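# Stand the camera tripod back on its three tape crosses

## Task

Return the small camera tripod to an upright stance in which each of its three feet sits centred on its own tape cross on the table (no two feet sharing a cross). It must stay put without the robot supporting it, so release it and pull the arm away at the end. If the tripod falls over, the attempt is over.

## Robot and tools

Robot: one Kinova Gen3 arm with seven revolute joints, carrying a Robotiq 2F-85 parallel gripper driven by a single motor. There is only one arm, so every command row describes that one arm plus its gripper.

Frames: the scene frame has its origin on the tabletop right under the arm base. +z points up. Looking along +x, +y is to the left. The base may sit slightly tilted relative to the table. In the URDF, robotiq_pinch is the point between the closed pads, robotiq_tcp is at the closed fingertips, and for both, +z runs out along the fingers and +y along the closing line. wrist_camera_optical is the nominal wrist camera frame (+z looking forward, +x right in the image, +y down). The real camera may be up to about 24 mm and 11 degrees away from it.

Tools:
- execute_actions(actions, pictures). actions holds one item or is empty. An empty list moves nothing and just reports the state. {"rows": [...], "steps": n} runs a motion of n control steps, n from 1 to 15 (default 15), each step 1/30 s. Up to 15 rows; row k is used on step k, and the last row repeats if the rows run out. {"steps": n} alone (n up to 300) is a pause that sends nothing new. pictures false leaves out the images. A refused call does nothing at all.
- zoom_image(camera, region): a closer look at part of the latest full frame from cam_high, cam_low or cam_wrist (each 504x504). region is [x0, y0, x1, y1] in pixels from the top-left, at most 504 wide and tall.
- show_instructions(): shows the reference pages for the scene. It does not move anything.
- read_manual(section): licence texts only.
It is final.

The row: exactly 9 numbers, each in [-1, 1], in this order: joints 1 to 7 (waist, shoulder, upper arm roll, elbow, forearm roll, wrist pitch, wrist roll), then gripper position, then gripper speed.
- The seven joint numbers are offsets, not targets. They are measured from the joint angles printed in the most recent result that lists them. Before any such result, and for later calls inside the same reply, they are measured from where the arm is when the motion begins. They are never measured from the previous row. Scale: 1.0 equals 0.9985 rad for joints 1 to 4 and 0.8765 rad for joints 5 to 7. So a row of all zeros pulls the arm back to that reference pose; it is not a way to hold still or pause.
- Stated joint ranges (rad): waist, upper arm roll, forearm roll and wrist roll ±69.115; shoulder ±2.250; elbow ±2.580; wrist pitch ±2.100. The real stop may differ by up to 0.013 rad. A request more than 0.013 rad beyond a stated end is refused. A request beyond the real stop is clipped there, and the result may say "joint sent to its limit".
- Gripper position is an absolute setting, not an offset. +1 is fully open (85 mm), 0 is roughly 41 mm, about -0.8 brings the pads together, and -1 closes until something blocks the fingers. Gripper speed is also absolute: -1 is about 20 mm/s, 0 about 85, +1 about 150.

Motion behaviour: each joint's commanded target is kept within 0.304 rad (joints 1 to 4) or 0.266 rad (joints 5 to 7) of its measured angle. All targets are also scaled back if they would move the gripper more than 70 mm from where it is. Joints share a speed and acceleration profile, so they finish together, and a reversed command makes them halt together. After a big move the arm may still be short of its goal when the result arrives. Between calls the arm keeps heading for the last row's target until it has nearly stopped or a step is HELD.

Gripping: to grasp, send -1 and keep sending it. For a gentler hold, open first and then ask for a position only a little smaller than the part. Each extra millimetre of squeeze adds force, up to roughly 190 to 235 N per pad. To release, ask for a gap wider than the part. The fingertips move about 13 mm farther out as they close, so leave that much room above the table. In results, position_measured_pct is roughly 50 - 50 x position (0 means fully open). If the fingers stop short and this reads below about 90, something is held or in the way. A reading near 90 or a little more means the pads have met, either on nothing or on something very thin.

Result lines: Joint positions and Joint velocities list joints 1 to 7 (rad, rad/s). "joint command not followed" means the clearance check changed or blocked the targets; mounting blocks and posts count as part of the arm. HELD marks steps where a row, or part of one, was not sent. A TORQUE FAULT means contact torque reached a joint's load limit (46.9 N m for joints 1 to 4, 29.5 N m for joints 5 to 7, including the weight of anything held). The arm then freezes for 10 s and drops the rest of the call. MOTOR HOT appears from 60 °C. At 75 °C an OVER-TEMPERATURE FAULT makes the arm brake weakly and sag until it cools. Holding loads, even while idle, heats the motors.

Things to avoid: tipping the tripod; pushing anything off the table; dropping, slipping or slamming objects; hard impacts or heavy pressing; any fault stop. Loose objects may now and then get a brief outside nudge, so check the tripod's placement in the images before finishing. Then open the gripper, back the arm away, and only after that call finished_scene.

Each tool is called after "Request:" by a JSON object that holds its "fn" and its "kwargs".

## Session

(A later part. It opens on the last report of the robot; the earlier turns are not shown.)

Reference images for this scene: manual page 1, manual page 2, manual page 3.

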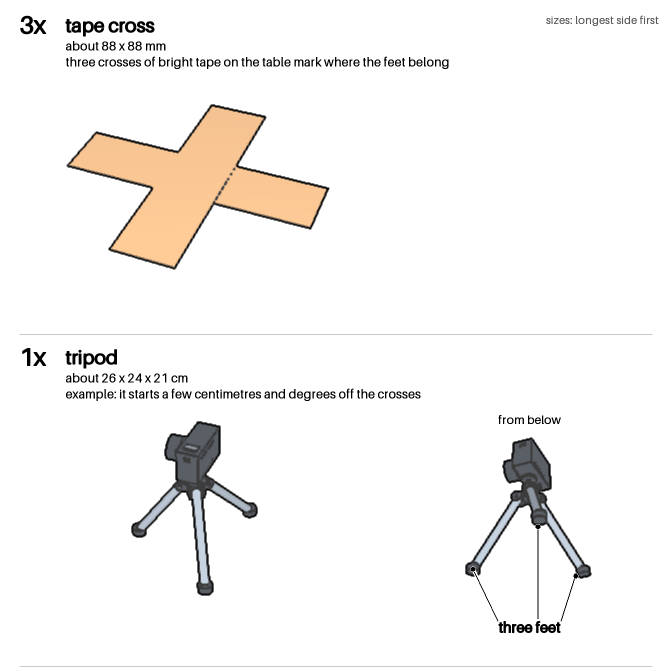

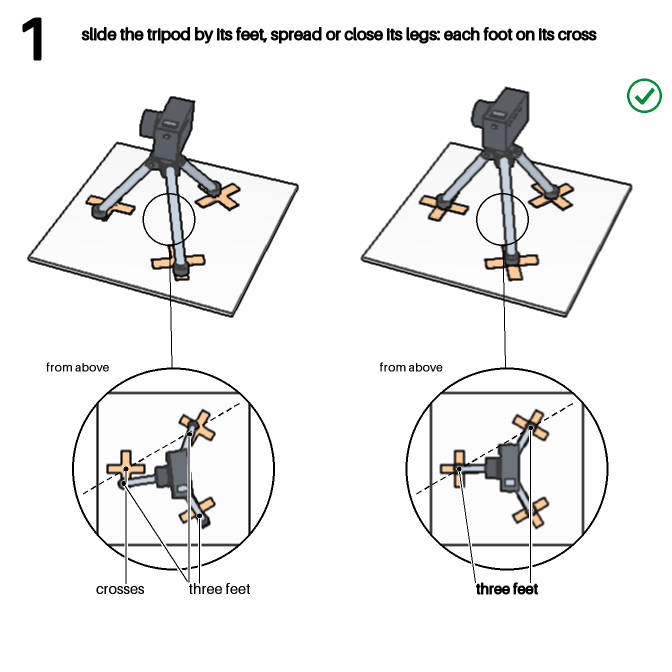

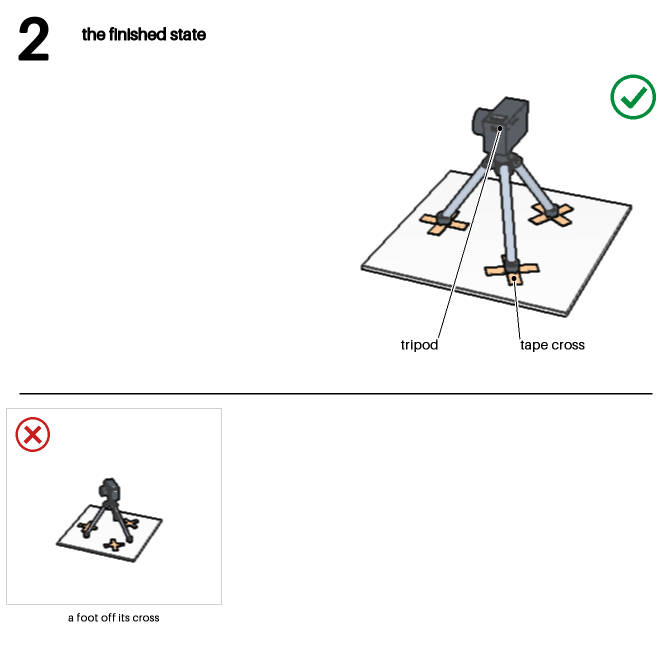

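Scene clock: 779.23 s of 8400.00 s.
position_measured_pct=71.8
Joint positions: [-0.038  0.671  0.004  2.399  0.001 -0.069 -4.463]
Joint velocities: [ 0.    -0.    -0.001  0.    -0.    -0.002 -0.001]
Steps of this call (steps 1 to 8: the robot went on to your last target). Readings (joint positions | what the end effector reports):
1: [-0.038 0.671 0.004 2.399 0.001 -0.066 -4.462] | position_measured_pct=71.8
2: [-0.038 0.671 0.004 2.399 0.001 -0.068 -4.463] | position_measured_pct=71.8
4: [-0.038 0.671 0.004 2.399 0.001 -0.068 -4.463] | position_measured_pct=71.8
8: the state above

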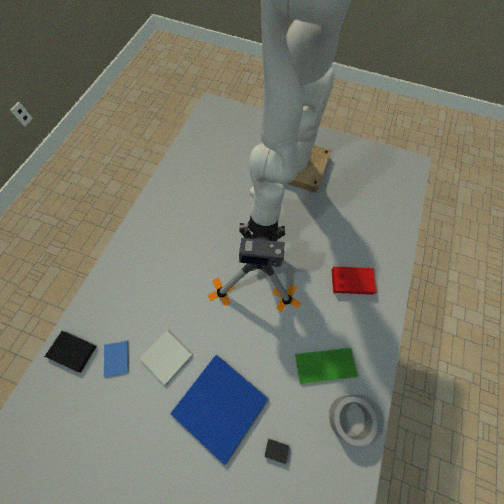

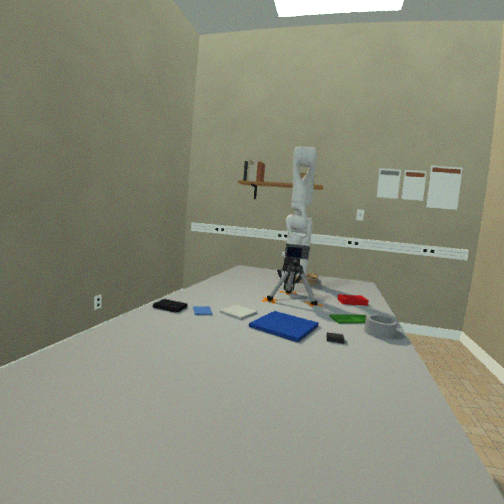

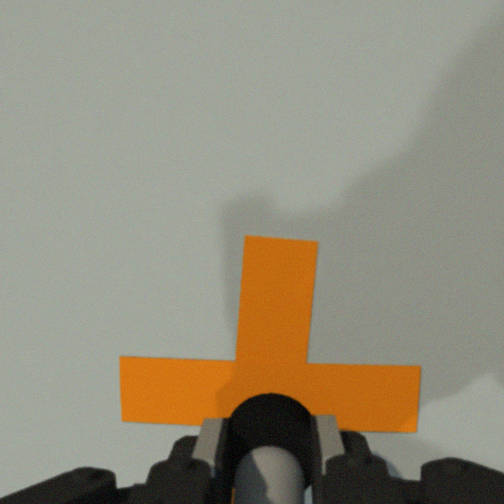

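Request:
{"fn": "execute_actions", "kwargs": {"actions": [{"rows": [[0.0001,0,0,0.0013,0,-0.0024,0.0001,-1,-0.3],[0.0003,0,0,0.0037,0,-0.0067,0.0004,-1,-0.3],[0.0006,0.0001,0,0.0066,0,-0.0122,0.0007,-1,-0.3],[0.0009,0.0001,0,0.0100,0,-0.0184,0.0010,-1,-0.3],[0.0012,0.0002,0,0.0136,0,-0.0251,0.0014,-1,-0.3],[0.0016,0.0002,0,0.0173,0,-0.0318,0.0018,-1,-0.3],[0.0019,0.0003,0,0.0209,0,-0.0386,0.0021,-1,-0.3],[0.0022,0.0003,0,0.0246,0,-0.0453,0.0025,-1,-0.3],[0.0025,0.0003,0,0.0279,0,-0.0514,0.0029,-1,-0.3],[0.0028,0.0004,0,0.0305,0,-0.0563,0.0031,-1,-0.3],[0.0029,0.0004,0,0.0322,0,-0.0594,0.0033,-1,-0.3],[0.0030,0.0004,0,0.0332,0,-0.0612,0.0034,-1,-0.3]], "steps": 15}], "pictures": false}}

Request:
{"fn": "execute_actions", "kwargs": {"actions": [{"steps": 4}]}}

Request:
{"fn": "zoom_image", "kwargs": {"camera": "cam_high", "region": [200, 265, 310, 320]}}

Scene clock: 823.60 s of 8400.00 s.
position_measured_pct=71.8
Joint positions: [-0.035  0.671  0.004  2.432  0.001 -0.122 -4.46 ]
Joint velocities: [ 0.002 -0.    -0.001  0.004  0.    -0.01   0.001]
Steps of this call (steps 1 to 15: the robot went on to your last target; steps 16 to 90: nothing new was sent; then 40.87 s passed at rest; steps 91 to 105: all 15 steps of this action). Readings (joint positions | what the end effector reports):
91: [-0.038 0.671 0.004 2.400 0.001 -0.069 -4.463] | position_measured_pct=71.8
92: [-0.038 0.671 0.004 2.401 0.001 -0.071 -4.463] | position_measured_pct=71.8
94: [-0.038 0.671 0.004 2.404 0.001 -0.077 -4.462] | position_measured_pct=71.8
98: [-0.036 0.671 0.004 2.417 0.001 -0.099 -4.461] | position_measured_pct=71.8
105: the state above

Scene clock: 823.73 s of 8400.00 s.
position_measured_pct=71.8
Joint positions: [-0.035  0.671  0.004  2.432  0.001 -0.123 -4.46 ]
Joint velocities: [-0.001  0.    -0.     0.    -0.    -0.     0.   ]
Steps of this call (steps 1 to 4: the robot went on to your last target). Readings (joint positions | what the end effector reports):
1: [-0.035 0.671 0.004 2.432 0.001 -0.122 -4.460] | position_measured_pct=71.8
2: [-0.035 0.671 0.004 2.432 0.001 -0.122 -4.460] | position_measured_pct=71.8
4: the state above

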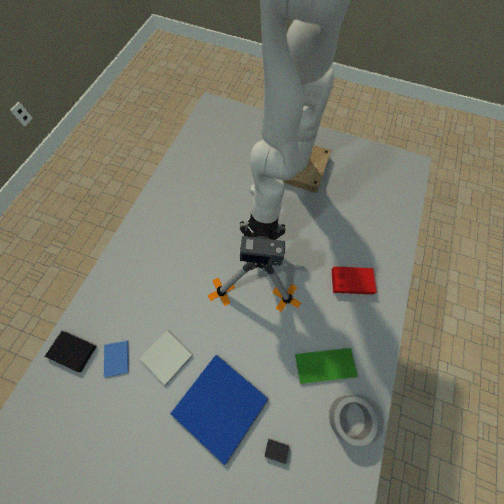

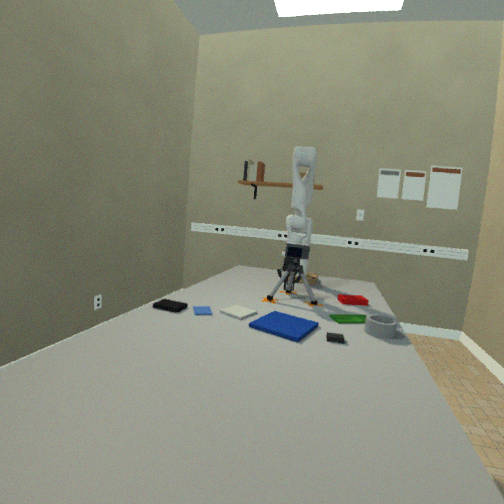

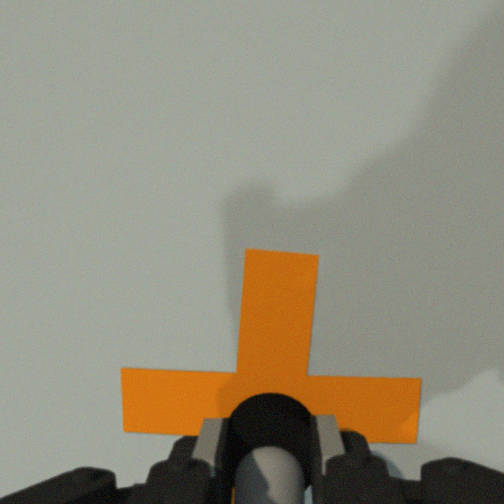

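Region (200, 265, 310, 320) of cam_high's 504x504 image, scaled by 4.582, with more detail than that image has.

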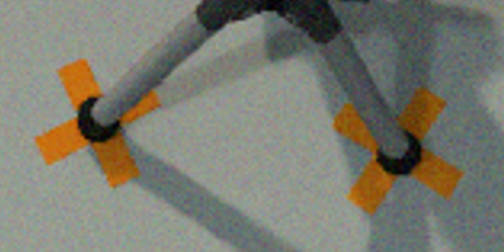

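Request:
{"fn": "execute_actions", "kwargs": {"actions": [{"rows": [[0.0002,0,0,0.0012,0,-0.0022,0.0004,-1,-0.3],[0.0005,0.0001,0,0.0032,0,-0.0061,0.0010,-1,-0.3],[0.0008,0.0002,0,0.0059,0,-0.0110,0.0019,-1,-0.3],[0.0013,0.0003,0,0.0088,0,-0.0165,0.0028,-1,-0.3],[0.0017,0.0004,0,0.0120,0,-0.0226,0.0039,-1,-0.3],[0.0022,0.0005,0,0.0152,0,-0.0286,0.0049,-1,-0.3],[0.0026,0.0006,0,0.0185,0,-0.0347,0.0059,-1,-0.3],[0.0031,0.0007,0,0.0217,0,-0.0407,0.0070,-1,-0.3],[0.0035,0.0008,0,0.0246,0,-0.0462,0.0079,-1,-0.3],[0.0039,0.0008,0,0.0270,0,-0.0506,0.0086,-1,-0.3],[0.0041,0.0009,0,0.0284,0,-0.0534,0.0091,-1,-0.3],[0.0042,0.0009,0,0.0293,0,-0.0550,0.0094,-1,-0.3]], "steps": 15}], "pictures": false}}

Request:
{"fn": "execute_actions", "kwargs": {"actions": [{"steps": 4}]}}

Request:
{"fn": "zoom_image", "kwargs": {"camera": "cam_high", "region": [200, 265, 310, 320]}}

Scene clock: 840.37 s of 8400.00 s.
position_measured_pct=71.8
Joint positions: [-0.031  0.672  0.004  2.461  0.001 -0.171 -4.452]
Joint velocities: [ 0.001 -0.001 -0.001  0.003  0.    -0.009  0.001]
Steps of this call (steps 1 to 15: the robot went on to your last target; steps 16 to 90: nothing new was sent; then 13.13 s passed at rest; steps 91 to 105: all 15 steps of this action). Readings (joint positions | what the end effector reports):
91: [-0.035 0.671 0.004 2.432 0.001 -0.123 -4.460] | position_measured_pct=71.8
92: [-0.035 0.671 0.004 2.433 0.001 -0.124 -4.460] | position_measured_pct=71.8
94: [-0.034 0.671 0.004 2.437 0.001 -0.131 -4.459] | position_measured_pct=71.8
98: [-0.033 0.672 0.004 2.448 0.001 -0.150 -4.455] | position_measured_pct=71.8
105: the state above

Scene clock: 840.50 s of 8400.00 s.
position_measured_pct=71.8
Joint positions: [-0.031  0.672  0.004  2.461  0.001 -0.171 -4.452]
Joint velocities: [ 0.     0.     0.001 -0.    -0.    -0.002 -0.   ]
Steps of this call (steps 1 to 4: the robot went on to your last target). Readings (joint positions | what the end effector reports):
1: [-0.031 0.672 0.004 2.461 0.001 -0.171 -4.452] | position_measured_pct=71.8
2: [-0.031 0.672 0.004 2.461 0.001 -0.171 -4.452] | position_measured_pct=71.8
4: the state above

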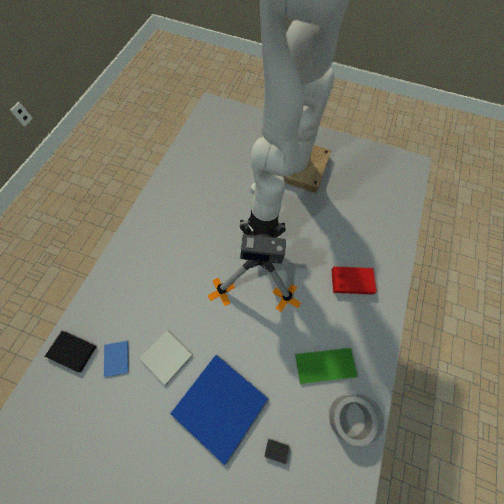

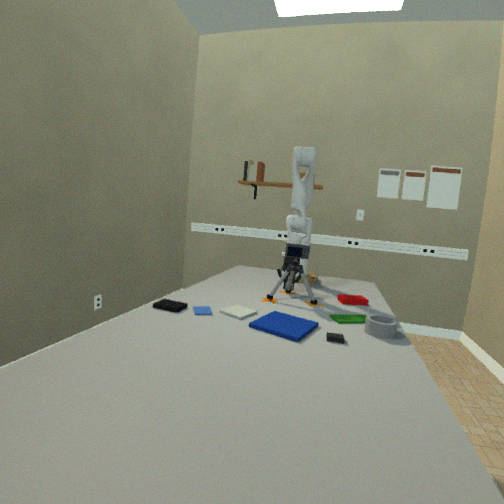

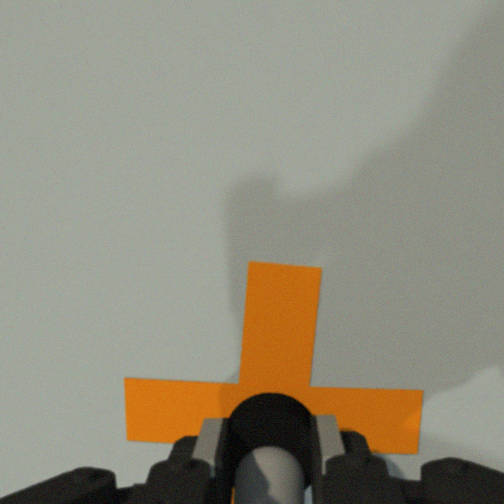

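Region (200, 265, 310, 320) of cam_high's 504x504 image, scaled by 4.582, with more detail than that image has.

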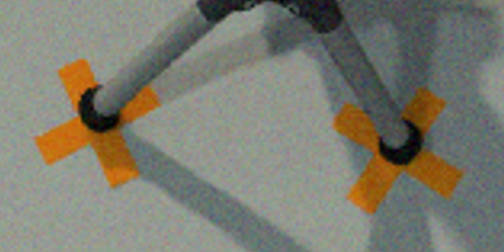

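Request:
{"fn": "execute_actions", "kwargs": {"actions": [{"rows": [[0,0.0003,0,-0.0006,0,0.0015,0,-1,-0.3],[0,0.0008,0,-0.0016,0,0.0038,0,-1,-0.3],[0,0.0013,0,-0.0027,0,0.0065,0,-1,-0.3],[0,0.0018,0,-0.0038,0,0.0091,0,-1,-0.3],[0,0.0023,0,-0.0048,0,0.0117,0,-1,-0.3],[0,0.0027,0,-0.0057,0,0.0137,0,-1,-0.3],[0,0.0030,0,-0.0063,0,0.0152,0,-1,-0.3],[0,0.0030,0,-0.0063,0,0.0152,0,-1,-0.3],[0,0.0030,0,-0.0063,0,0.0152,0,-1,-0.3],[0,0.0030,0,-0.0063,0,0.0152,0,-0.25,-1]], "steps": 15}], "pictures": false}}

Request:
{"fn": "execute_actions", "kwargs": {"actions": [{"steps": 12}]}}

Request:
{"fn": "zoom_image", "kwargs": {"camera": "cam_high", "region": [200, 265, 310, 320]}}

Scene clock: 875.33 s of 8400.00 s.
position_measured_pct=68.7
Joint positions: [-0.031  0.674  0.004  2.455  0.001 -0.158 -4.452]
Joint velocities: [ 0.001 -0.     0.001  0.002 -0.001  0.002 -0.001]
Steps of this call (steps 1 to 15: the robot went on to your last target; steps 16 to 90: nothing new was sent; then 31.33 s passed at rest; steps 91 to 105: all 15 steps of this action). Readings (joint positions | what the end effector reports):
91: [-0.031 0.672 0.004 2.461 0.001 -0.171 -4.452] | position_measured_pct=71.8
92: [-0.031 0.672 0.004 2.461 0.001 -0.170 -4.452] | position_measured_pct=71.8
94: [-0.031 0.673 0.004 2.459 0.001 -0.166 -4.452] | position_measured_pct=71.8
98: [-0.031 0.674 0.004 2.455 0.001 -0.159 -4.452] | position_measured_pct=71.8
105: the state above

Scene clock: 875.73 s of 8400.00 s.
position_measured_pct=62.3
Joint positions: [-0.031  0.675  0.004  2.455  0.001 -0.158 -4.452]
Joint velocities: [-0.    -0.001 -0.001 -0.    -0.    -0.001  0.   ]
Steps of this call (steps 1 to 12: the robot went on to your last target). Readings (joint positions | what the end effector reports):
1: [-0.031 0.674 0.004 2.455 0.001 -0.158 -4.452] | position_measured_pct=68.3
2: [-0.031 0.674 0.004 2.455 0.001 -0.158 -4.452] | position_measured_pct=67.5
4: [-0.031 0.675 0.004 2.455 0.001 -0.158 -4.452] | position_measured_pct=66.3
8: [-0.031 0.675 0.004 2.455 0.001 -0.157 -4.452] | position_measured_pct=63.9
12: the state above

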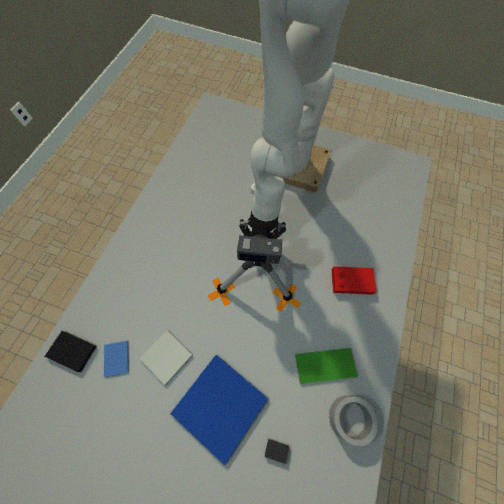

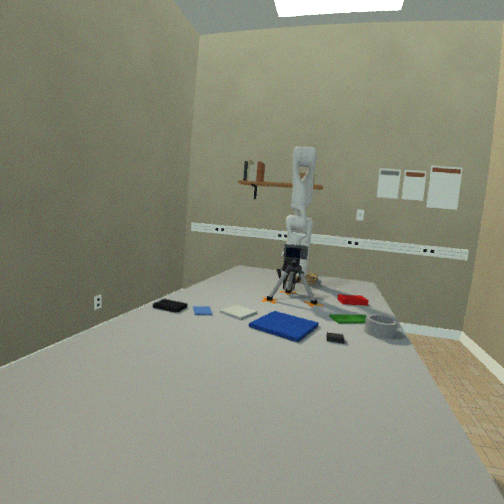

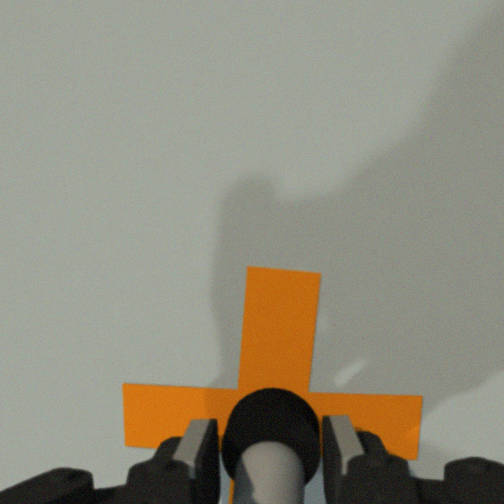

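Region (200, 265, 310, 320) of cam_high's 504x504 image, scaled by 4.582, with more detail than that image has.

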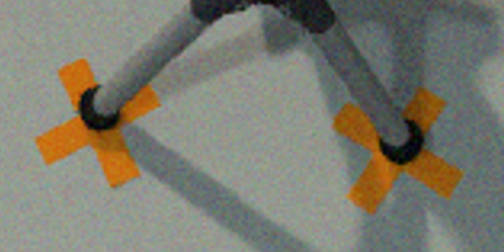

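Request:
{"fn": "execute_actions", "kwargs": {"actions": [{"rows": [[0,0,0,0,0,0,0,-1,-0.3]], "steps": 8}], "pictures": false}}

Request:
{"fn": "execute_actions", "kwargs": {"actions": [{"rows": [[0,-0.0001,0,-0.0009,0,0.0021,0,-1,-0.3],[0,-0.0002,0,-0.0026,0,0.0057,0,-1,-0.3],[0,-0.0003,0,-0.0047,0,0.0103,0,-1,-0.3],[0,-0.0005,0,-0.0071,0,0.0155,0,-1,-0.3],[0,-0.0007,0,-0.0096,0,0.0212,0,-1,-0.3],[0,-0.0009,0,-0.0122,0,0.0268,0,-1,-0.3],[0,-0.0011,0,-0.0148,0,0.0325,0,-1,-0.3],[0,-0.0013,0,-0.0174,0,0.0382,0,-1,-0.3],[0,-0.0014,0,-0.0197,0,0.0433,0,-1,-0.3],[0,-0.0016,0,-0.0216,0,0.0475,0,-1,-0.3],[0,-0.0016,0,-0.0228,0,0.0501,0,-1,-0.3],[0,-0.0017,0,-0.0235,0,0.0516,0,-1,-0.3]], "steps": 15}], "pictures": false}}

Request:
{"fn": "execute_actions", "kwargs": {"actions": [{"steps": 3}]}}

Request:
{"fn": "zoom_image", "kwargs": {"camera": "cam_high", "region": [200, 265, 310, 320]}}

Scene clock: 895.43 s of 8400.00 s.
position_measured_pct=70.6
Joint positions: [-0.031  0.673  0.004  2.456  0.001 -0.157 -4.452]
Joint velocities: [ 0.    -0.009  0.     0.004 -0.001  0.001 -0.001]
Steps of this call (steps 1 to 15: the robot went on to your last target; steps 16 to 90: nothing new was sent; then 16.43 s passed at rest; steps 91 to 98: all 8 steps of this action). Readings (joint positions | what the end effector reports):
91: [-0.031 0.675 0.004 2.455 0.001 -0.158 -4.452] | position_measured_pct=62.3
92: [-0.031 0.675 0.004 2.455 0.001 -0.158 -4.452] | position_measured_pct=62.7
94: [-0.031 0.675 0.004 2.455 0.001 -0.157 -4.452] | position_measured_pct=65.5
98: the state above

Scene clock: 895.93 s of 8400.00 s.
position_measured_pct=71.8
Joint positions: [-0.031  0.67   0.004  2.434  0.001 -0.111 -4.452]
Joint velocities: [ 0.    -0.001  0.    -0.003  0.     0.006  0.001]
Steps of this call (steps 1 to 15: all 15 steps of this action). Readings (joint positions | what the end effector reports):
1: [-0.031 0.673 0.004 2.456 0.001 -0.157 -4.452] | position_measured_pct=71.4
2: [-0.031 0.672 0.004 2.455 0.001 -0.155 -4.452] | position_measured_pct=71.8
4: [-0.031 0.672 0.004 2.452 0.001 -0.149 -4.452] | position_measured_pct=71.8
8: [-0.031 0.671 0.004 2.444 0.001 -0.131 -4.452] | position_measured_pct=71.8
15: the state above

Scene clock: 896.03 s of 8400.00 s.
position_measured_pct=71.8
Joint positions: [-0.031  0.67   0.004  2.434  0.001 -0.111 -4.452]
Joint velocities: [-0.001  0.     0.001 -0.     0.     0.001  0.   ]
Steps of this call (steps 1 to 3: the robot went on to your last target). Readings (joint positions | what the end effector reports):
1: [-0.031 0.670 0.004 2.434 0.001 -0.111 -4.452] | position_measured_pct=71.8
2: [-0.031 0.670 0.004 2.434 0.001 -0.111 -4.452] | position_measured_pct=71.8
3: the state above

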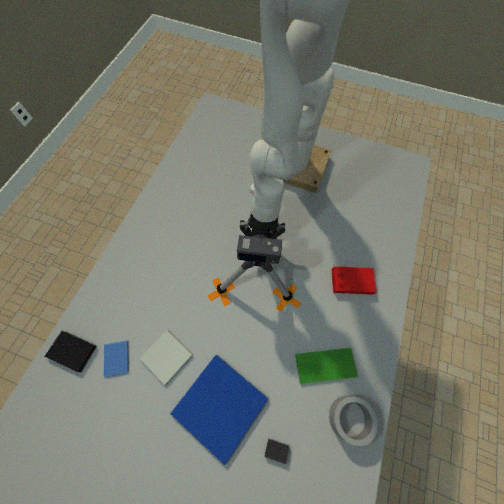

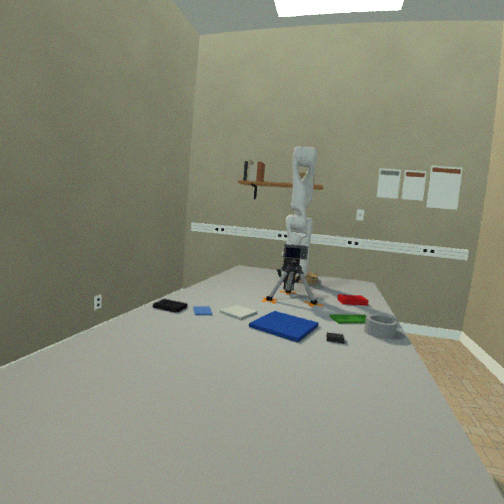

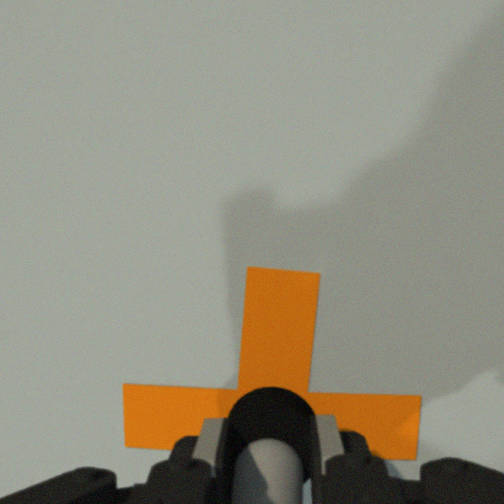

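Region (200, 265, 310, 320) of cam_high's 504x504 image, scaled by 4.582, with more detail than that image has.

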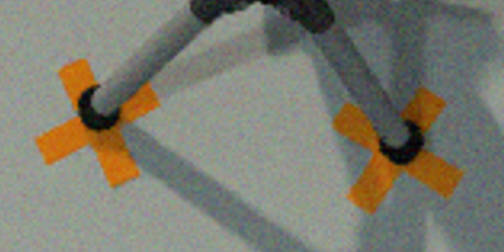

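Request:
{"fn": "execute_actions", "kwargs": {"actions": [{"rows": [[-0.0002,-0.0008,0,-0.0013,0,0.0030,-0.0002,-1,-0.3],[-0.0004,-0.0016,0,-0.0034,0,0.0075,-0.0005,-1,-0.3],[-0.0008,-0.0022,0,-0.0063,0,0.0130,-0.0009,-1,-0.3],[-0.0012,-0.0026,0,-0.0094,0,0.0188,-0.0014,-1,-0.3],[-0.0016,-0.0029,0,-0.0128,0,0.0250,-0.0019,-1,-0.3],[-0.0021,-0.0031,0,-0.0163,0,0.0310,-0.0024,-1,-0.3],[-0.0025,-0.0033,0,-0.0197,0,0.0371,-0.0029,-1,-0.3],[-0.0030,-0.0035,0,-0.0232,0,0.0431,-0.0034,-1,-0.3],[-0.0034,-0.0037,0,-0.0263,0,0.0486,-0.0039,-1,-0.3],[-0.0037,-0.0039,0,-0.0288,0,0.0530,-0.0042,-1,-0.3],[-0.0039,-0.0040,0,-0.0304,0,0.0558,-0.0045,-1,-0.3],[-0.0040,-0.0040,0,-0.0313,0,0.0574,-0.0046,-1,-0.3]], "steps": 15}], "pictures": false}}

Request:
{"fn": "execute_actions", "kwargs": {"actions": [{"steps": 3}]}}

Request:
{"fn": "zoom_image", "kwargs": {"camera": "cam_high", "region": [200, 265, 310, 320]}}

Scene clock: 906.87 s of 8400.00 s.
position_measured_pct=71.8
Joint positions: [-0.035  0.666  0.004  2.405  0.001 -0.06  -4.456]
Joint velocities: [-0.001 -0.001  0.001 -0.003 -0.     0.006 -0.001]
Steps of this call (steps 1 to 15: the robot went on to your last target; steps 16 to 90: nothing new was sent; then 7.33 s passed at rest; steps 91 to 105: all 15 steps of this action). Readings (joint positions | what the end effector reports):
91: [-0.031 0.669 0.004 2.434 0.001 -0.111 -4.452] | position_measured_pct=71.8
92: [-0.031 0.668 0.004 2.434 0.001 -0.109 -4.452] | position_measured_pct=71.8
94: [-0.032 0.668 0.004 2.430 0.001 -0.101 -4.452] | position_measured_pct=71.8
98: [-0.033 0.667 0.005 2.418 0.001 -0.081 -4.454] | position_measured_pct=71.8
105: the state above

Scene clock: 906.97 s of 8400.00 s.
position_measured_pct=71.8
Joint positions: [-0.035  0.666  0.004  2.405  0.001 -0.06  -4.456]
Joint velocities: [-0.001 -0.001  0.001 -0.001 -0.     0.001  0.   ]
Steps of this call (steps 1 to 3: the robot went on to your last target). Readings (joint positions | what the end effector reports):
1: [-0.035 0.666 0.004 2.405 0.001 -0.060 -4.456] | position_measured_pct=71.8
2: [-0.035 0.666 0.004 2.405 0.001 -0.060 -4.456] | position_measured_pct=71.8
3: the state above

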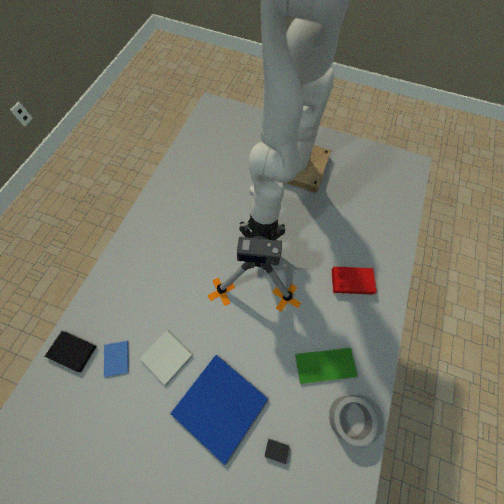

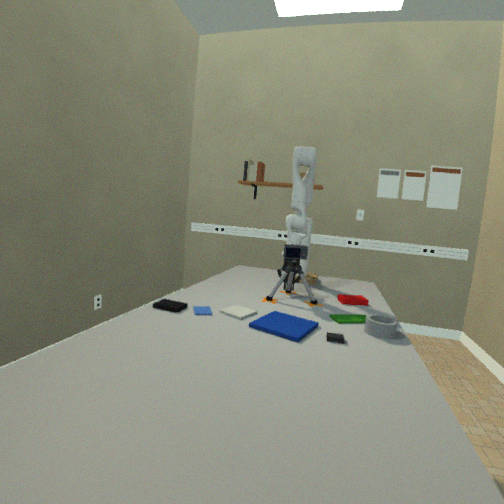

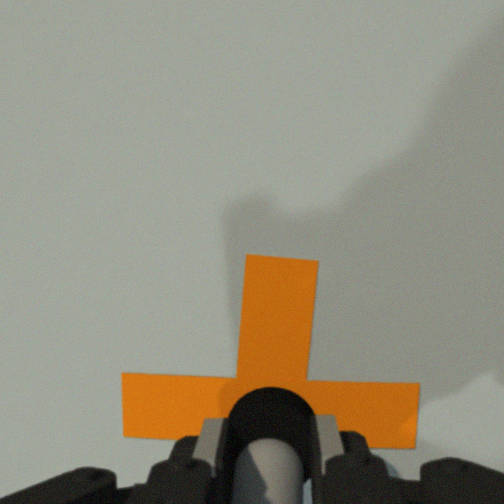

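Region (200, 265, 310, 320) of cam_high's 504x504 image, scaled by 4.582, with more detail than that image has.

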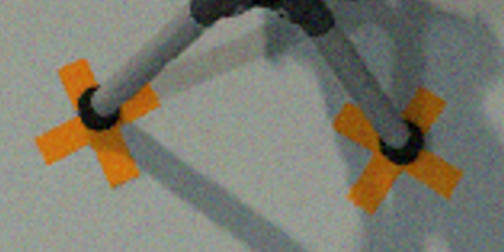

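Request:
{"fn": "execute_actions", "kwargs": {"actions": []}}

Scene clock: 919.77 s of 8400.00 s.
position_measured_pct=71.8
Joint positions: [-0.035  0.666  0.004  2.405  0.001 -0.06  -4.456]
Joint velocities: [-0.001 -0.     0.    -0.001  0.    -0.001  0.   ]
Steps of this call (steps 1 to 15: the robot went on to your last target; steps 16 to 90: nothing new was sent; then 9.80 s passed at rest). Readings (joint positions | what the end effector reports):
1: [-0.035 0.666 0.004 2.405 0.001 -0.060 -4.456] | position_measured_pct=71.8
2: [-0.035 0.666 0.005 2.405 0.001 -0.060 -4.456] | position_measured_pct=71.8
4: [-0.035 0.666 0.005 2.405 0.001 -0.060 -4.456] | position_measured_pct=71.8
8: [-0.035 0.666 0.005 2.405 0.001 -0.060 -4.456] | position_measured_pct=71.8
90: the state above
The arm was judged still, so your last target was given up. Only a new action makes it travel on or press farther. Fingers that are still opening or closing keep moving.

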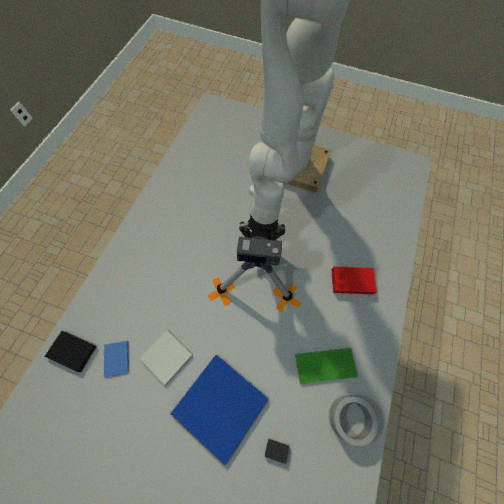

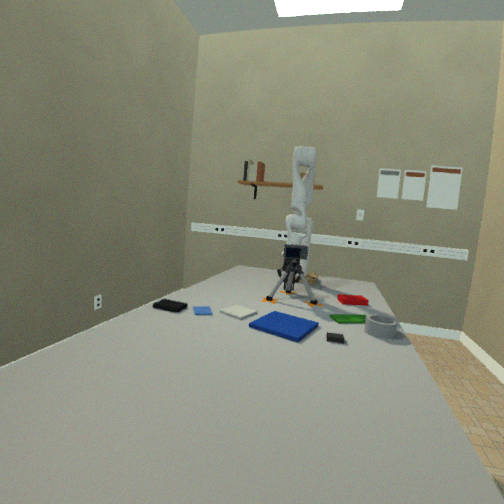

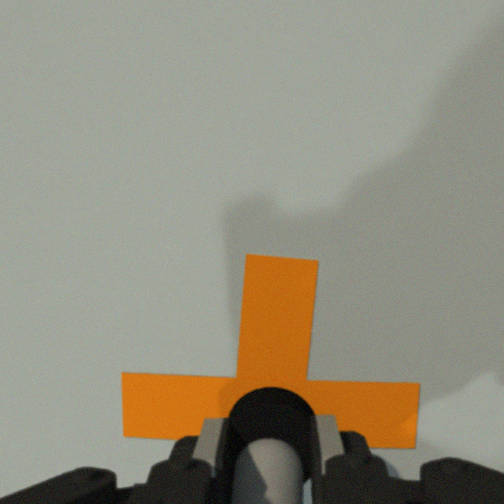

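Request:
{"fn": "execute_actions", "kwargs": {"actions": [{"rows": [[0.0015,0.0001,0,-0.0016,0,0.0017,0.0055,-1,0],[0.0031,0.0002,0,-0.0031,0,0.0033,0.011,-1,0],[0.0046,0.0004,0,-0.0047,0,0.005,0.0164,-1,0],[0.0061,0.0005,0,-0.0063,0,0.0066,0.0219,-1,0],[0.0077,0.0006,0,-0.0079,0,0.0083,0.0274,-1,0],[0.0092,0.0007,0,-0.0094,0,0.0099,0.0329,-1,0],[0.0107,0.0008,0,-0.011,0,0.0116,0.0384,-1,0],[0.0122,0.001,0,-0.0126,0,0.0132,0.0438,-1,0],[0.0138,0.0011,0,-0.0141,0,0.0149,0.0493,-1,0],[0.0153,0.0012,0,-0.0157,0,0.0165,0.0548,-1,0]], "steps": 15}]}}

Request:
{"fn": "zoom_image", "kwargs": {"camera": "cam_high", "region": [200, 265, 310, 320]}}

Scene clock: 949.80 s of 8400.00 s.
position_measured_pct=71.8
Joint positions: [-0.02   0.668  0.005  2.391  0.    -0.044 -4.408]
Joint velocities: [ 0.003  0.    -0.001 -0.001  0.001  0.002  0.002]
Steps of this call (steps 1 to 90: nothing new was sent; then 26.53 s passed at rest; steps 91 to 105: all 15 steps of this action). Readings (joint positions | what the end effector reports):
91: [-0.034 0.666 0.004 2.405 0.000 -0.059 -4.455] | position_measured_pct=71.8
92: [-0.033 0.667 0.004 2.404 0.001 -0.058 -4.453] | position_measured_pct=71.8
94: [-0.031 0.667 0.004 2.402 0.000 -0.055 -4.444] | position_measured_pct=71.8
98: [-0.025 0.667 0.005 2.397 0.000 -0.049 -4.426] | position_measured_pct=71.8
105: the state above

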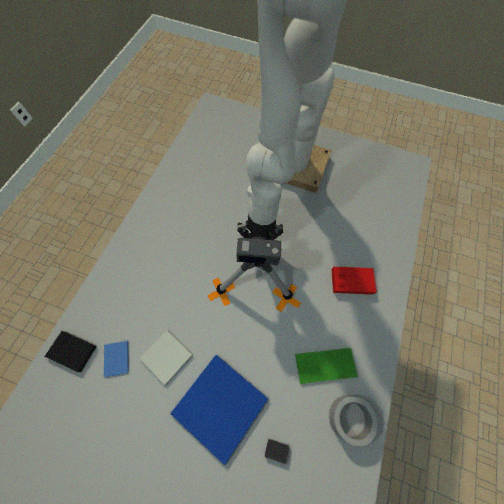

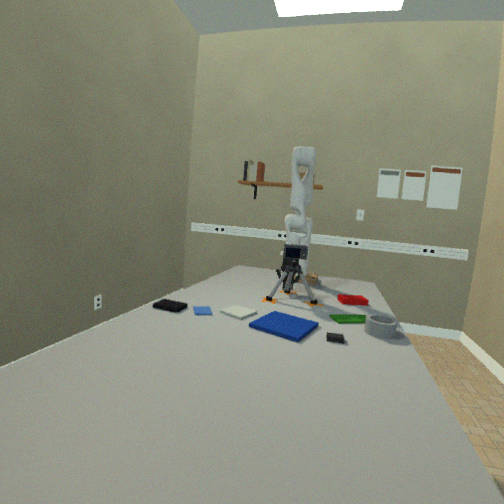

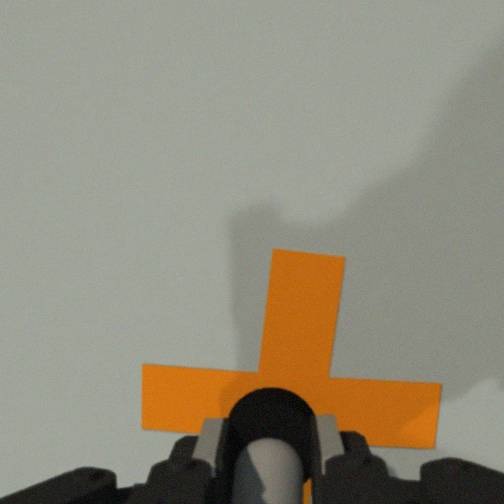

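Region (200, 265, 310, 320) of cam_high's 504x504 image, scaled by 4.582, with more detail than that image has.

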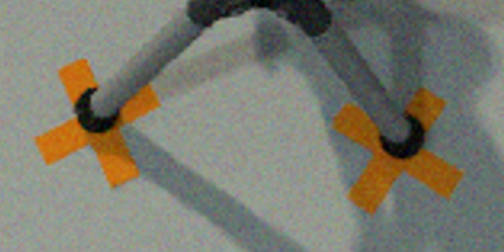

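Request:
{"fn": "execute_actions", "kwargs": {"actions": [{"rows": [[0,0,0,0,0,0,0,-0.25,0],[0,0,0,0,0,0,0,-0.25,0],[0,0,0,0,0,0,0,-0.25,0],[0,0,0,0,0,0,0,-0.25,0],[0,0,0,0,0,0,0,-0.25,0],[0,0,0,0,0,0,0,-0.25,0],[0,0,0,0,0,0,0,-0.25,0],[0,0,0,0,0,0,0,-0.36,-0.5]], "steps": 15}], "pictures": false}}

Request:
{"fn": "execute_actions", "kwargs": {"actions": [{"rows": [[0,-0.0002,0,0.0032,0,-0.0034,-0.002,-0.36,-0.5],[0,-0.0005,0,0.0064,0,-0.0068,-0.004,-0.36,-0.5],[0,-0.0007,0,0.0096,0,-0.0102,-0.006,-0.36,-0.5],[0,-0.0009,0,0.0128,0,-0.0135,-0.008,-0.36,-0.5],[0,-0.0012,0,0.016,0,-0.0169,-0.01,-0.36,-0.5],[0,-0.0014,0,0.0192,0,-0.0203,-0.012,-0.36,-0.5],[0,-0.0016,0,0.0224,0,-0.0237,-0.014,-0.36,-0.5],[0,-0.0019,0,0.0256,0,-0.0271,-0.016,-0.36,-0.5],[0,-0.0021,0,0.0288,0,-0.0305,-0.018,-0.36,-0.5],[0,-0.0023,0,0.032,0,-0.0338,-0.02,-0.36,-0.5],[0,-0.0026,0,0.0353,0,-0.0372,-0.022,-0.36,-0.5],[-0.0006,-0.0028,0,0.0385,0,-0.0406,-0.0245,-0.36,-0.5]], "steps": 15}]}}

Request:
{"fn": "zoom_image", "kwargs": {"camera": "cam_high", "region": [200, 265, 310, 320]}}

Scene clock: 1033.67 s of 8400.00 s.
position_measured_pct=66.7
Joint positions: [-0.02   0.667  0.005  2.391  0.    -0.044 -4.408]
Joint velocities: [-0.    -0.     0.     0.     0.    -0.     0.001]
Steps of this call (steps 1 to 15: the robot went on to your last target; steps 16 to 90: nothing new was sent; then 80.37 s passed at rest; steps 91 to 105: all 15 steps of this action). Readings (joint positions | what the end effector reports):
91: [-0.020 0.668 0.005 2.391 0.000 -0.044 -4.408] | position_measured_pct=71.8
92: [-0.020 0.668 0.005 2.392 0.000 -0.044 -4.408] | position_measured_pct=71.8
94: [-0.020 0.668 0.005 2.392 0.000 -0.044 -4.408] | position_measured_pct=67.5
98: [-0.020 0.668 0.005 2.391 0.000 -0.044 -4.408] | position_measured_pct=62.7
105: the state above

Scene clock: 1034.17 s of 8400.00 s.
position_measured_pct=66.7
Joint positions: [-0.02   0.666  0.005  2.43   0.    -0.079 -4.429]
Joint velocities: [-0.     0.    -0.001  0.009  0.    -0.011 -0.004]
Steps of this call (steps 1 to 15: all 15 steps of this action). Readings (joint positions | what the end effector reports):
1: [-0.020 0.667 0.005 2.392 0.000 -0.044 -4.409] | position_measured_pct=66.7
2: [-0.020 0.667 0.005 2.393 0.000 -0.046 -4.409] | position_measured_pct=66.7
4: [-0.020 0.667 0.005 2.399 0.000 -0.051 -4.412] | position_measured_pct=66.7
8: [-0.020 0.666 0.005 2.412 0.000 -0.063 -4.419] | position_measured_pct=66.7
15: the state above

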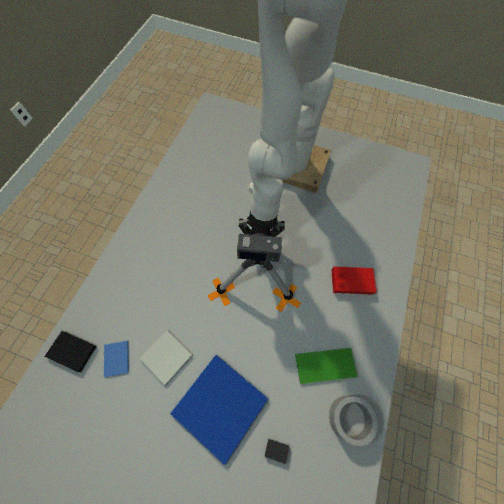

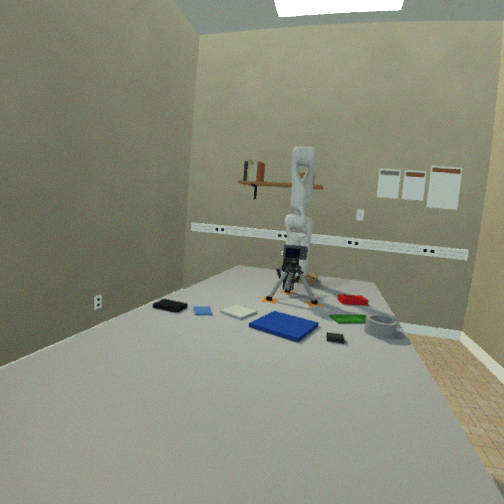

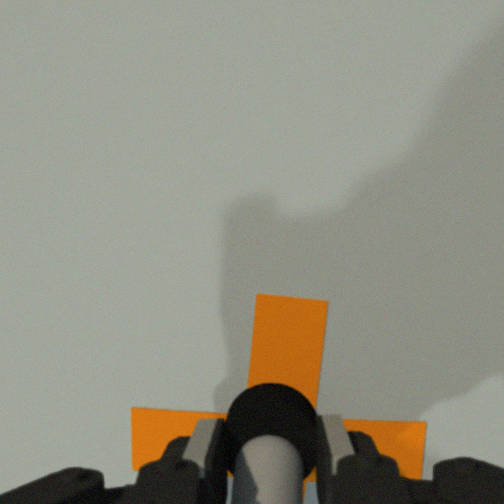

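Region (200, 265, 310, 320) of cam_high's 504x504 image, scaled by 4.582, with more detail than that image has.

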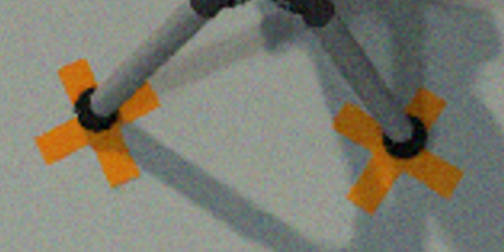

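Request:
{"fn": "execute_actions", "kwargs": {"actions": [{"rows": [[0,0,0,0,0,0,0,0.3,0.5],[0,0,0,0,0,0,0,0.3,0.5],[0,0,0,0,0,0,0,0.3,0.5],[0,0,0,0,0,0,0,0.3,0.5],[0,0,0,0,0,0,0,0.3,0.5],[0,0,0,0,0,0,0,0.3,0.5],[0,-0.03,0,-0.008,0,0.048,0,0.3,0.5],[0,-0.07,0,-0.019,0,0.112,0,0.3,0.5],[0,-0.12,0,-0.032,0,0.192,0,0.3,0.5],[0,-0.18,0,-0.048,0,0.288,0,0.3,0.5],[0,-0.24,0,-0.064,0,0.384,0,0.3,0.5],[0,-0.30,0,-0.08,0,0.48,0,0.3,0.5],[0,-0.36,0,-0.096,0,0.576,-0.05,0.3,0.5],[0,-0.42,0,-0.112,0,0.672,-0.1,0.3,0.5],[0,-0.4687,0,-0.1246,0,0.7496,-0.15,0.3,0.5]], "steps": 15}], "pictures": false}}

Request:
{"fn": "execute_actions", "kwargs": {"actions": [{"steps": 12}], "pictures": false}}

Scene clock: 1068.63 s of 8400.00 s.
position_measured_pct=34.9
Joint positions: [-0.02   0.471  0.005  2.38   0.     0.143 -4.431]
Joint velocities: [-0.    -1.076  0.001 -0.305  0.     0.967 -0.07 ]
Steps of this call (steps 1 to 15: the robot went on to your last target; steps 16 to 90: nothing new was sent; then 30.97 s passed at rest; steps 91 to 105: all 15 steps of this action). Readings (joint positions | what the end effector reports):
91: [-0.020 0.666 0.005 2.430 0.000 -0.079 -4.430] | position_measured_pct=66.7
92: [-0.020 0.666 0.005 2.430 0.000 -0.079 -4.429] | position_measured_pct=66.3
94: [-0.020 0.666 0.005 2.430 0.000 -0.079 -4.429] | position_measured_pct=60.7
98: [-0.020 0.659 0.005 2.428 0.000 -0.071 -4.429] | position_measured_pct=44.8
105: the state above

Scene clock: 1069.03 s of 8400.00 s.
position_measured_pct=34.9
Joint positions: [-0.02   0.207  0.005  2.307  0.     0.571 -4.559]
Joint velocities: [ 0.    -0.097  0.    -0.021 -0.     0.324 -0.087]
Steps of this call (steps 1 to 12: the robot went on to your last target). Readings (joint positions | what the end effector reports):
1: [-0.020 0.436 0.005 2.370 0.000 0.175 -4.435] | position_measured_pct=34.9
2: [-0.020 0.399 0.005 2.359 0.000 0.209 -4.442] | position_measured_pct=34.9
4: [-0.020 0.333 0.005 2.340 0.000 0.288 -4.467] | position_measured_pct=34.9
8: [-0.020 0.252 0.005 2.318 0.000 0.450 -4.526] | position_measured_pct=34.9
12: the state above

Request:
{"fn": "execute_actions", "kwargs": {"actions": [{"rows": [[0,-0.2193,0,-0.4817,0,0.863,-0.95,1,0.5]], "steps": 15}], "pictures": false}}

Request:
{"fn": "execute_actions", "kwargs": {"actions": [{"steps": 12}], "pictures": false}}

Scene clock: 1072.37 s of 8400.00 s.
position_measured_pct=0.4
Joint positions: [-0.02   0.032  0.005  1.953  0.     0.916 -4.898]
Joint velocities: [-0.    -0.275 -0.001 -0.827 -0.     1.196 -1.209]
Steps of this call (steps 1 to 30: the robot went on to your last target; steps 31 to 85: nothing new was sent; steps 86 to 100: all 15 steps of this action). Readings (joint positions | what the end effector reports):
86: [-0.020 0.197 0.005 2.305 0.000 0.579 -4.561] | position_measured_pct=34.9
87: [-0.020 0.193 0.005 2.300 0.000 0.583 -4.565] | position_measured_pct=34.1
89: [-0.020 0.173 0.005 2.275 0.000 0.606 -4.587] | position_measured_pct=29.0
93: [-0.020 0.110 0.005 2.169 0.000 0.698 -4.680] | position_measured_pct=13.1
100: the state above

Scene clock: 1072.77 s of 8400.00 s.
position_measured_pct=0.0
Joint positions: [-0.02  -0.011  0.005  1.829  0.     1.313 -5.368]
Joint velocities: [ 0.    -0.027  0.    -0.068 -0.     0.398 -0.654]
Steps of this call (steps 1 to 12: the robot went on to your last target). Readings (joint positions | what the end effector reports):
1: [-0.020 0.024 0.005 1.928 0.000 0.956 -4.939] | position_measured_pct=0.0
2: [-0.020 0.017 0.005 1.907 0.000 0.997 -4.980] | position_measured_pct=0.0
4: [-0.020 0.006 0.005 1.877 0.000 1.078 -5.061] | position_measured_pct=0.0
8: [-0.020 -0.005 0.005 1.845 0.000 1.221 -5.223] | position_measured_pct=0.0
12: the state above

Request:
{"fn": "execute_actions", "kwargs": {"actions": [{"rows": [[-0.056,0.2972,0,-0.4054,0,0.1353,-0.785,1,0.5]], "steps": 15}], "pictures": false}}

Request:
{"fn": "execute_actions", "kwargs": {"actions": [{"steps": 20}]}}

Scene clock: 1079.00 s of 8400.00 s.
position_measured_pct=0.0
Joint positions: [-0.069  0.246  0.005  1.482  0.     1.418 -5.796]
Joint velocities: [-0.048  0.253  0.001 -0.409  0.     0.092 -1.215]
Steps of this call (steps 1 to 30: the robot went on to your last target; steps 31 to 90: nothing new was sent; then 2.73 s passed at rest; steps 91 to 105: all 15 steps of this action). Readings (joint positions | what the end effector reports):
91: [-0.021 -0.011 0.005 1.825 0.000 1.328 -5.392] | position_measured_pct=0.0
92: [-0.022 -0.005 0.005 1.820 0.000 1.330 -5.396] | position_measured_pct=0.0
94: [-0.027 0.023 0.005 1.794 0.000 1.339 -5.418] | position_measured_pct=0.0
98: [-0.047 0.129 0.005 1.676 0.000 1.375 -5.521] | position_measured_pct=0.0
105: the state above

Scene clock: 1079.67 s of 8400.00 s.
position_measured_pct=0.0
Joint positions: [-0.076  0.285  0.005  1.424  0.     1.432 -6.057]
Joint velocities: [-0.001  0.001  0.001 -0.     0.    -0.     0.   ]
Steps of this call (steps 1 to 20: the robot went on to your last target). Readings (joint positions | what the end effector reports):
1: [-0.070 0.253 0.005 1.470 0.000 1.421 -5.836] | position_measured_pct=0.0
2: [-0.071 0.260 0.005 1.460 0.000 1.423 -5.877] | position_measured_pct=0.0
4: [-0.074 0.271 0.005 1.443 0.000 1.427 -5.958] | position_measured_pct=0.0
8: [-0.076 0.283 0.005 1.425 0.000 1.431 -6.054] | position_measured_pct=0.0
20: the state above

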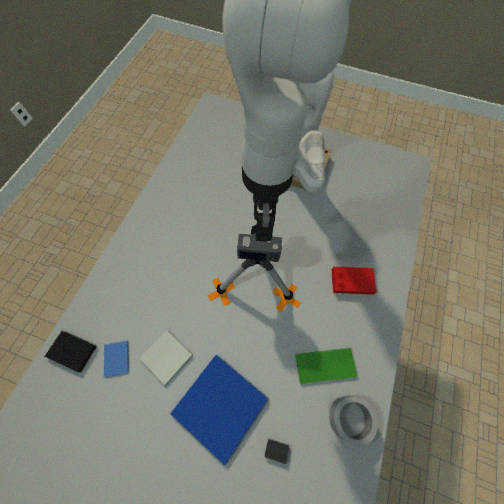

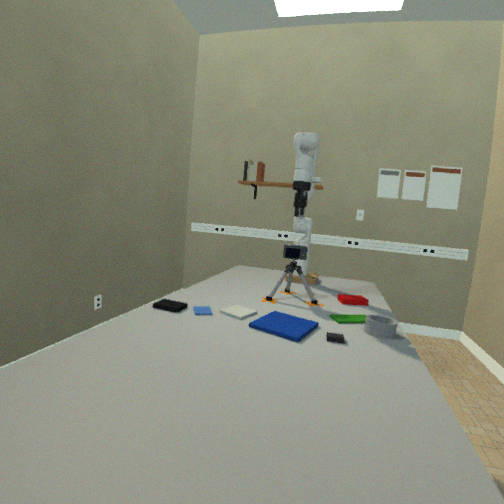

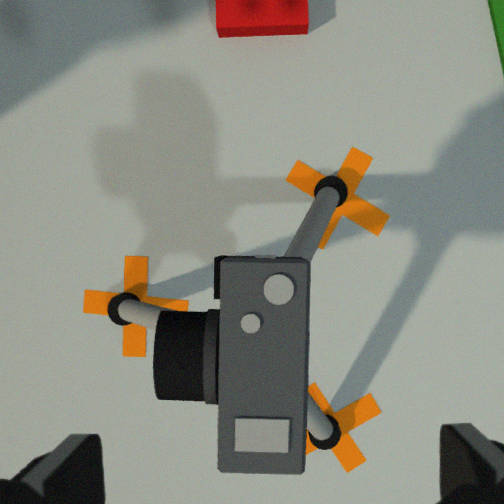

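Request:
{"fn": "zoom_image", "kwargs": {"camera": "cam_wrist", "region": [75, 245, 195, 365]}}

Request:
{"fn": "zoom_image", "kwargs": {"camera": "cam_wrist", "region": [278, 138, 398, 258]}}

Request:
{"fn": "zoom_image", "kwargs": {"camera": "cam_wrist", "region": [278, 368, 398, 488]}}

Region (75, 245, 195, 365) of cam_wrist's 504x504 image, scaled by 4.200.

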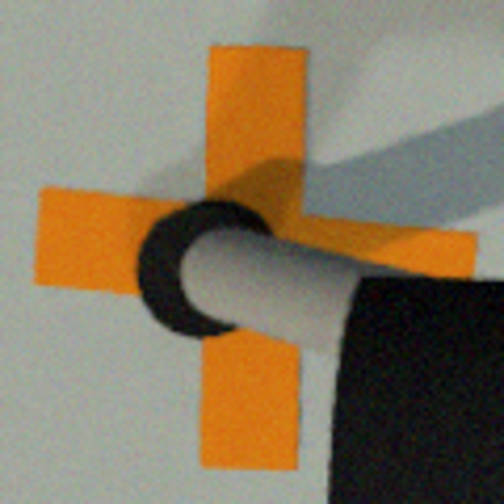

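Region (278, 138, 398, 258) of cam_wrist's 504x504 image, scaled by 4.200.

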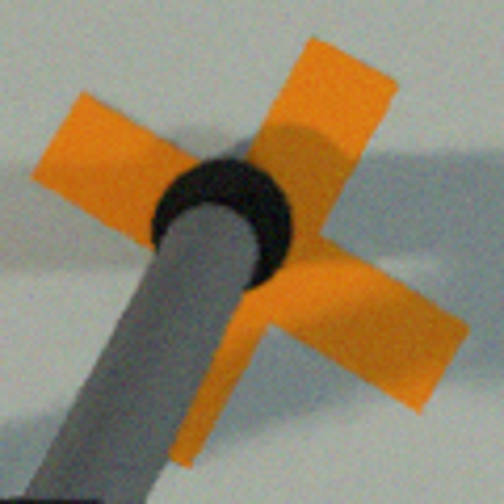

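Region (278, 368, 398, 488) of cam_wrist's 504x504 image, scaled by 4.200.

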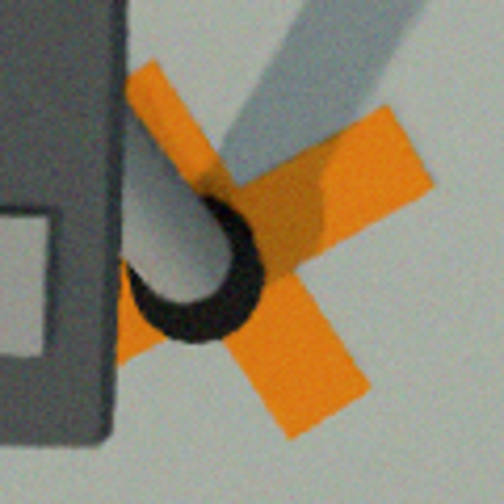

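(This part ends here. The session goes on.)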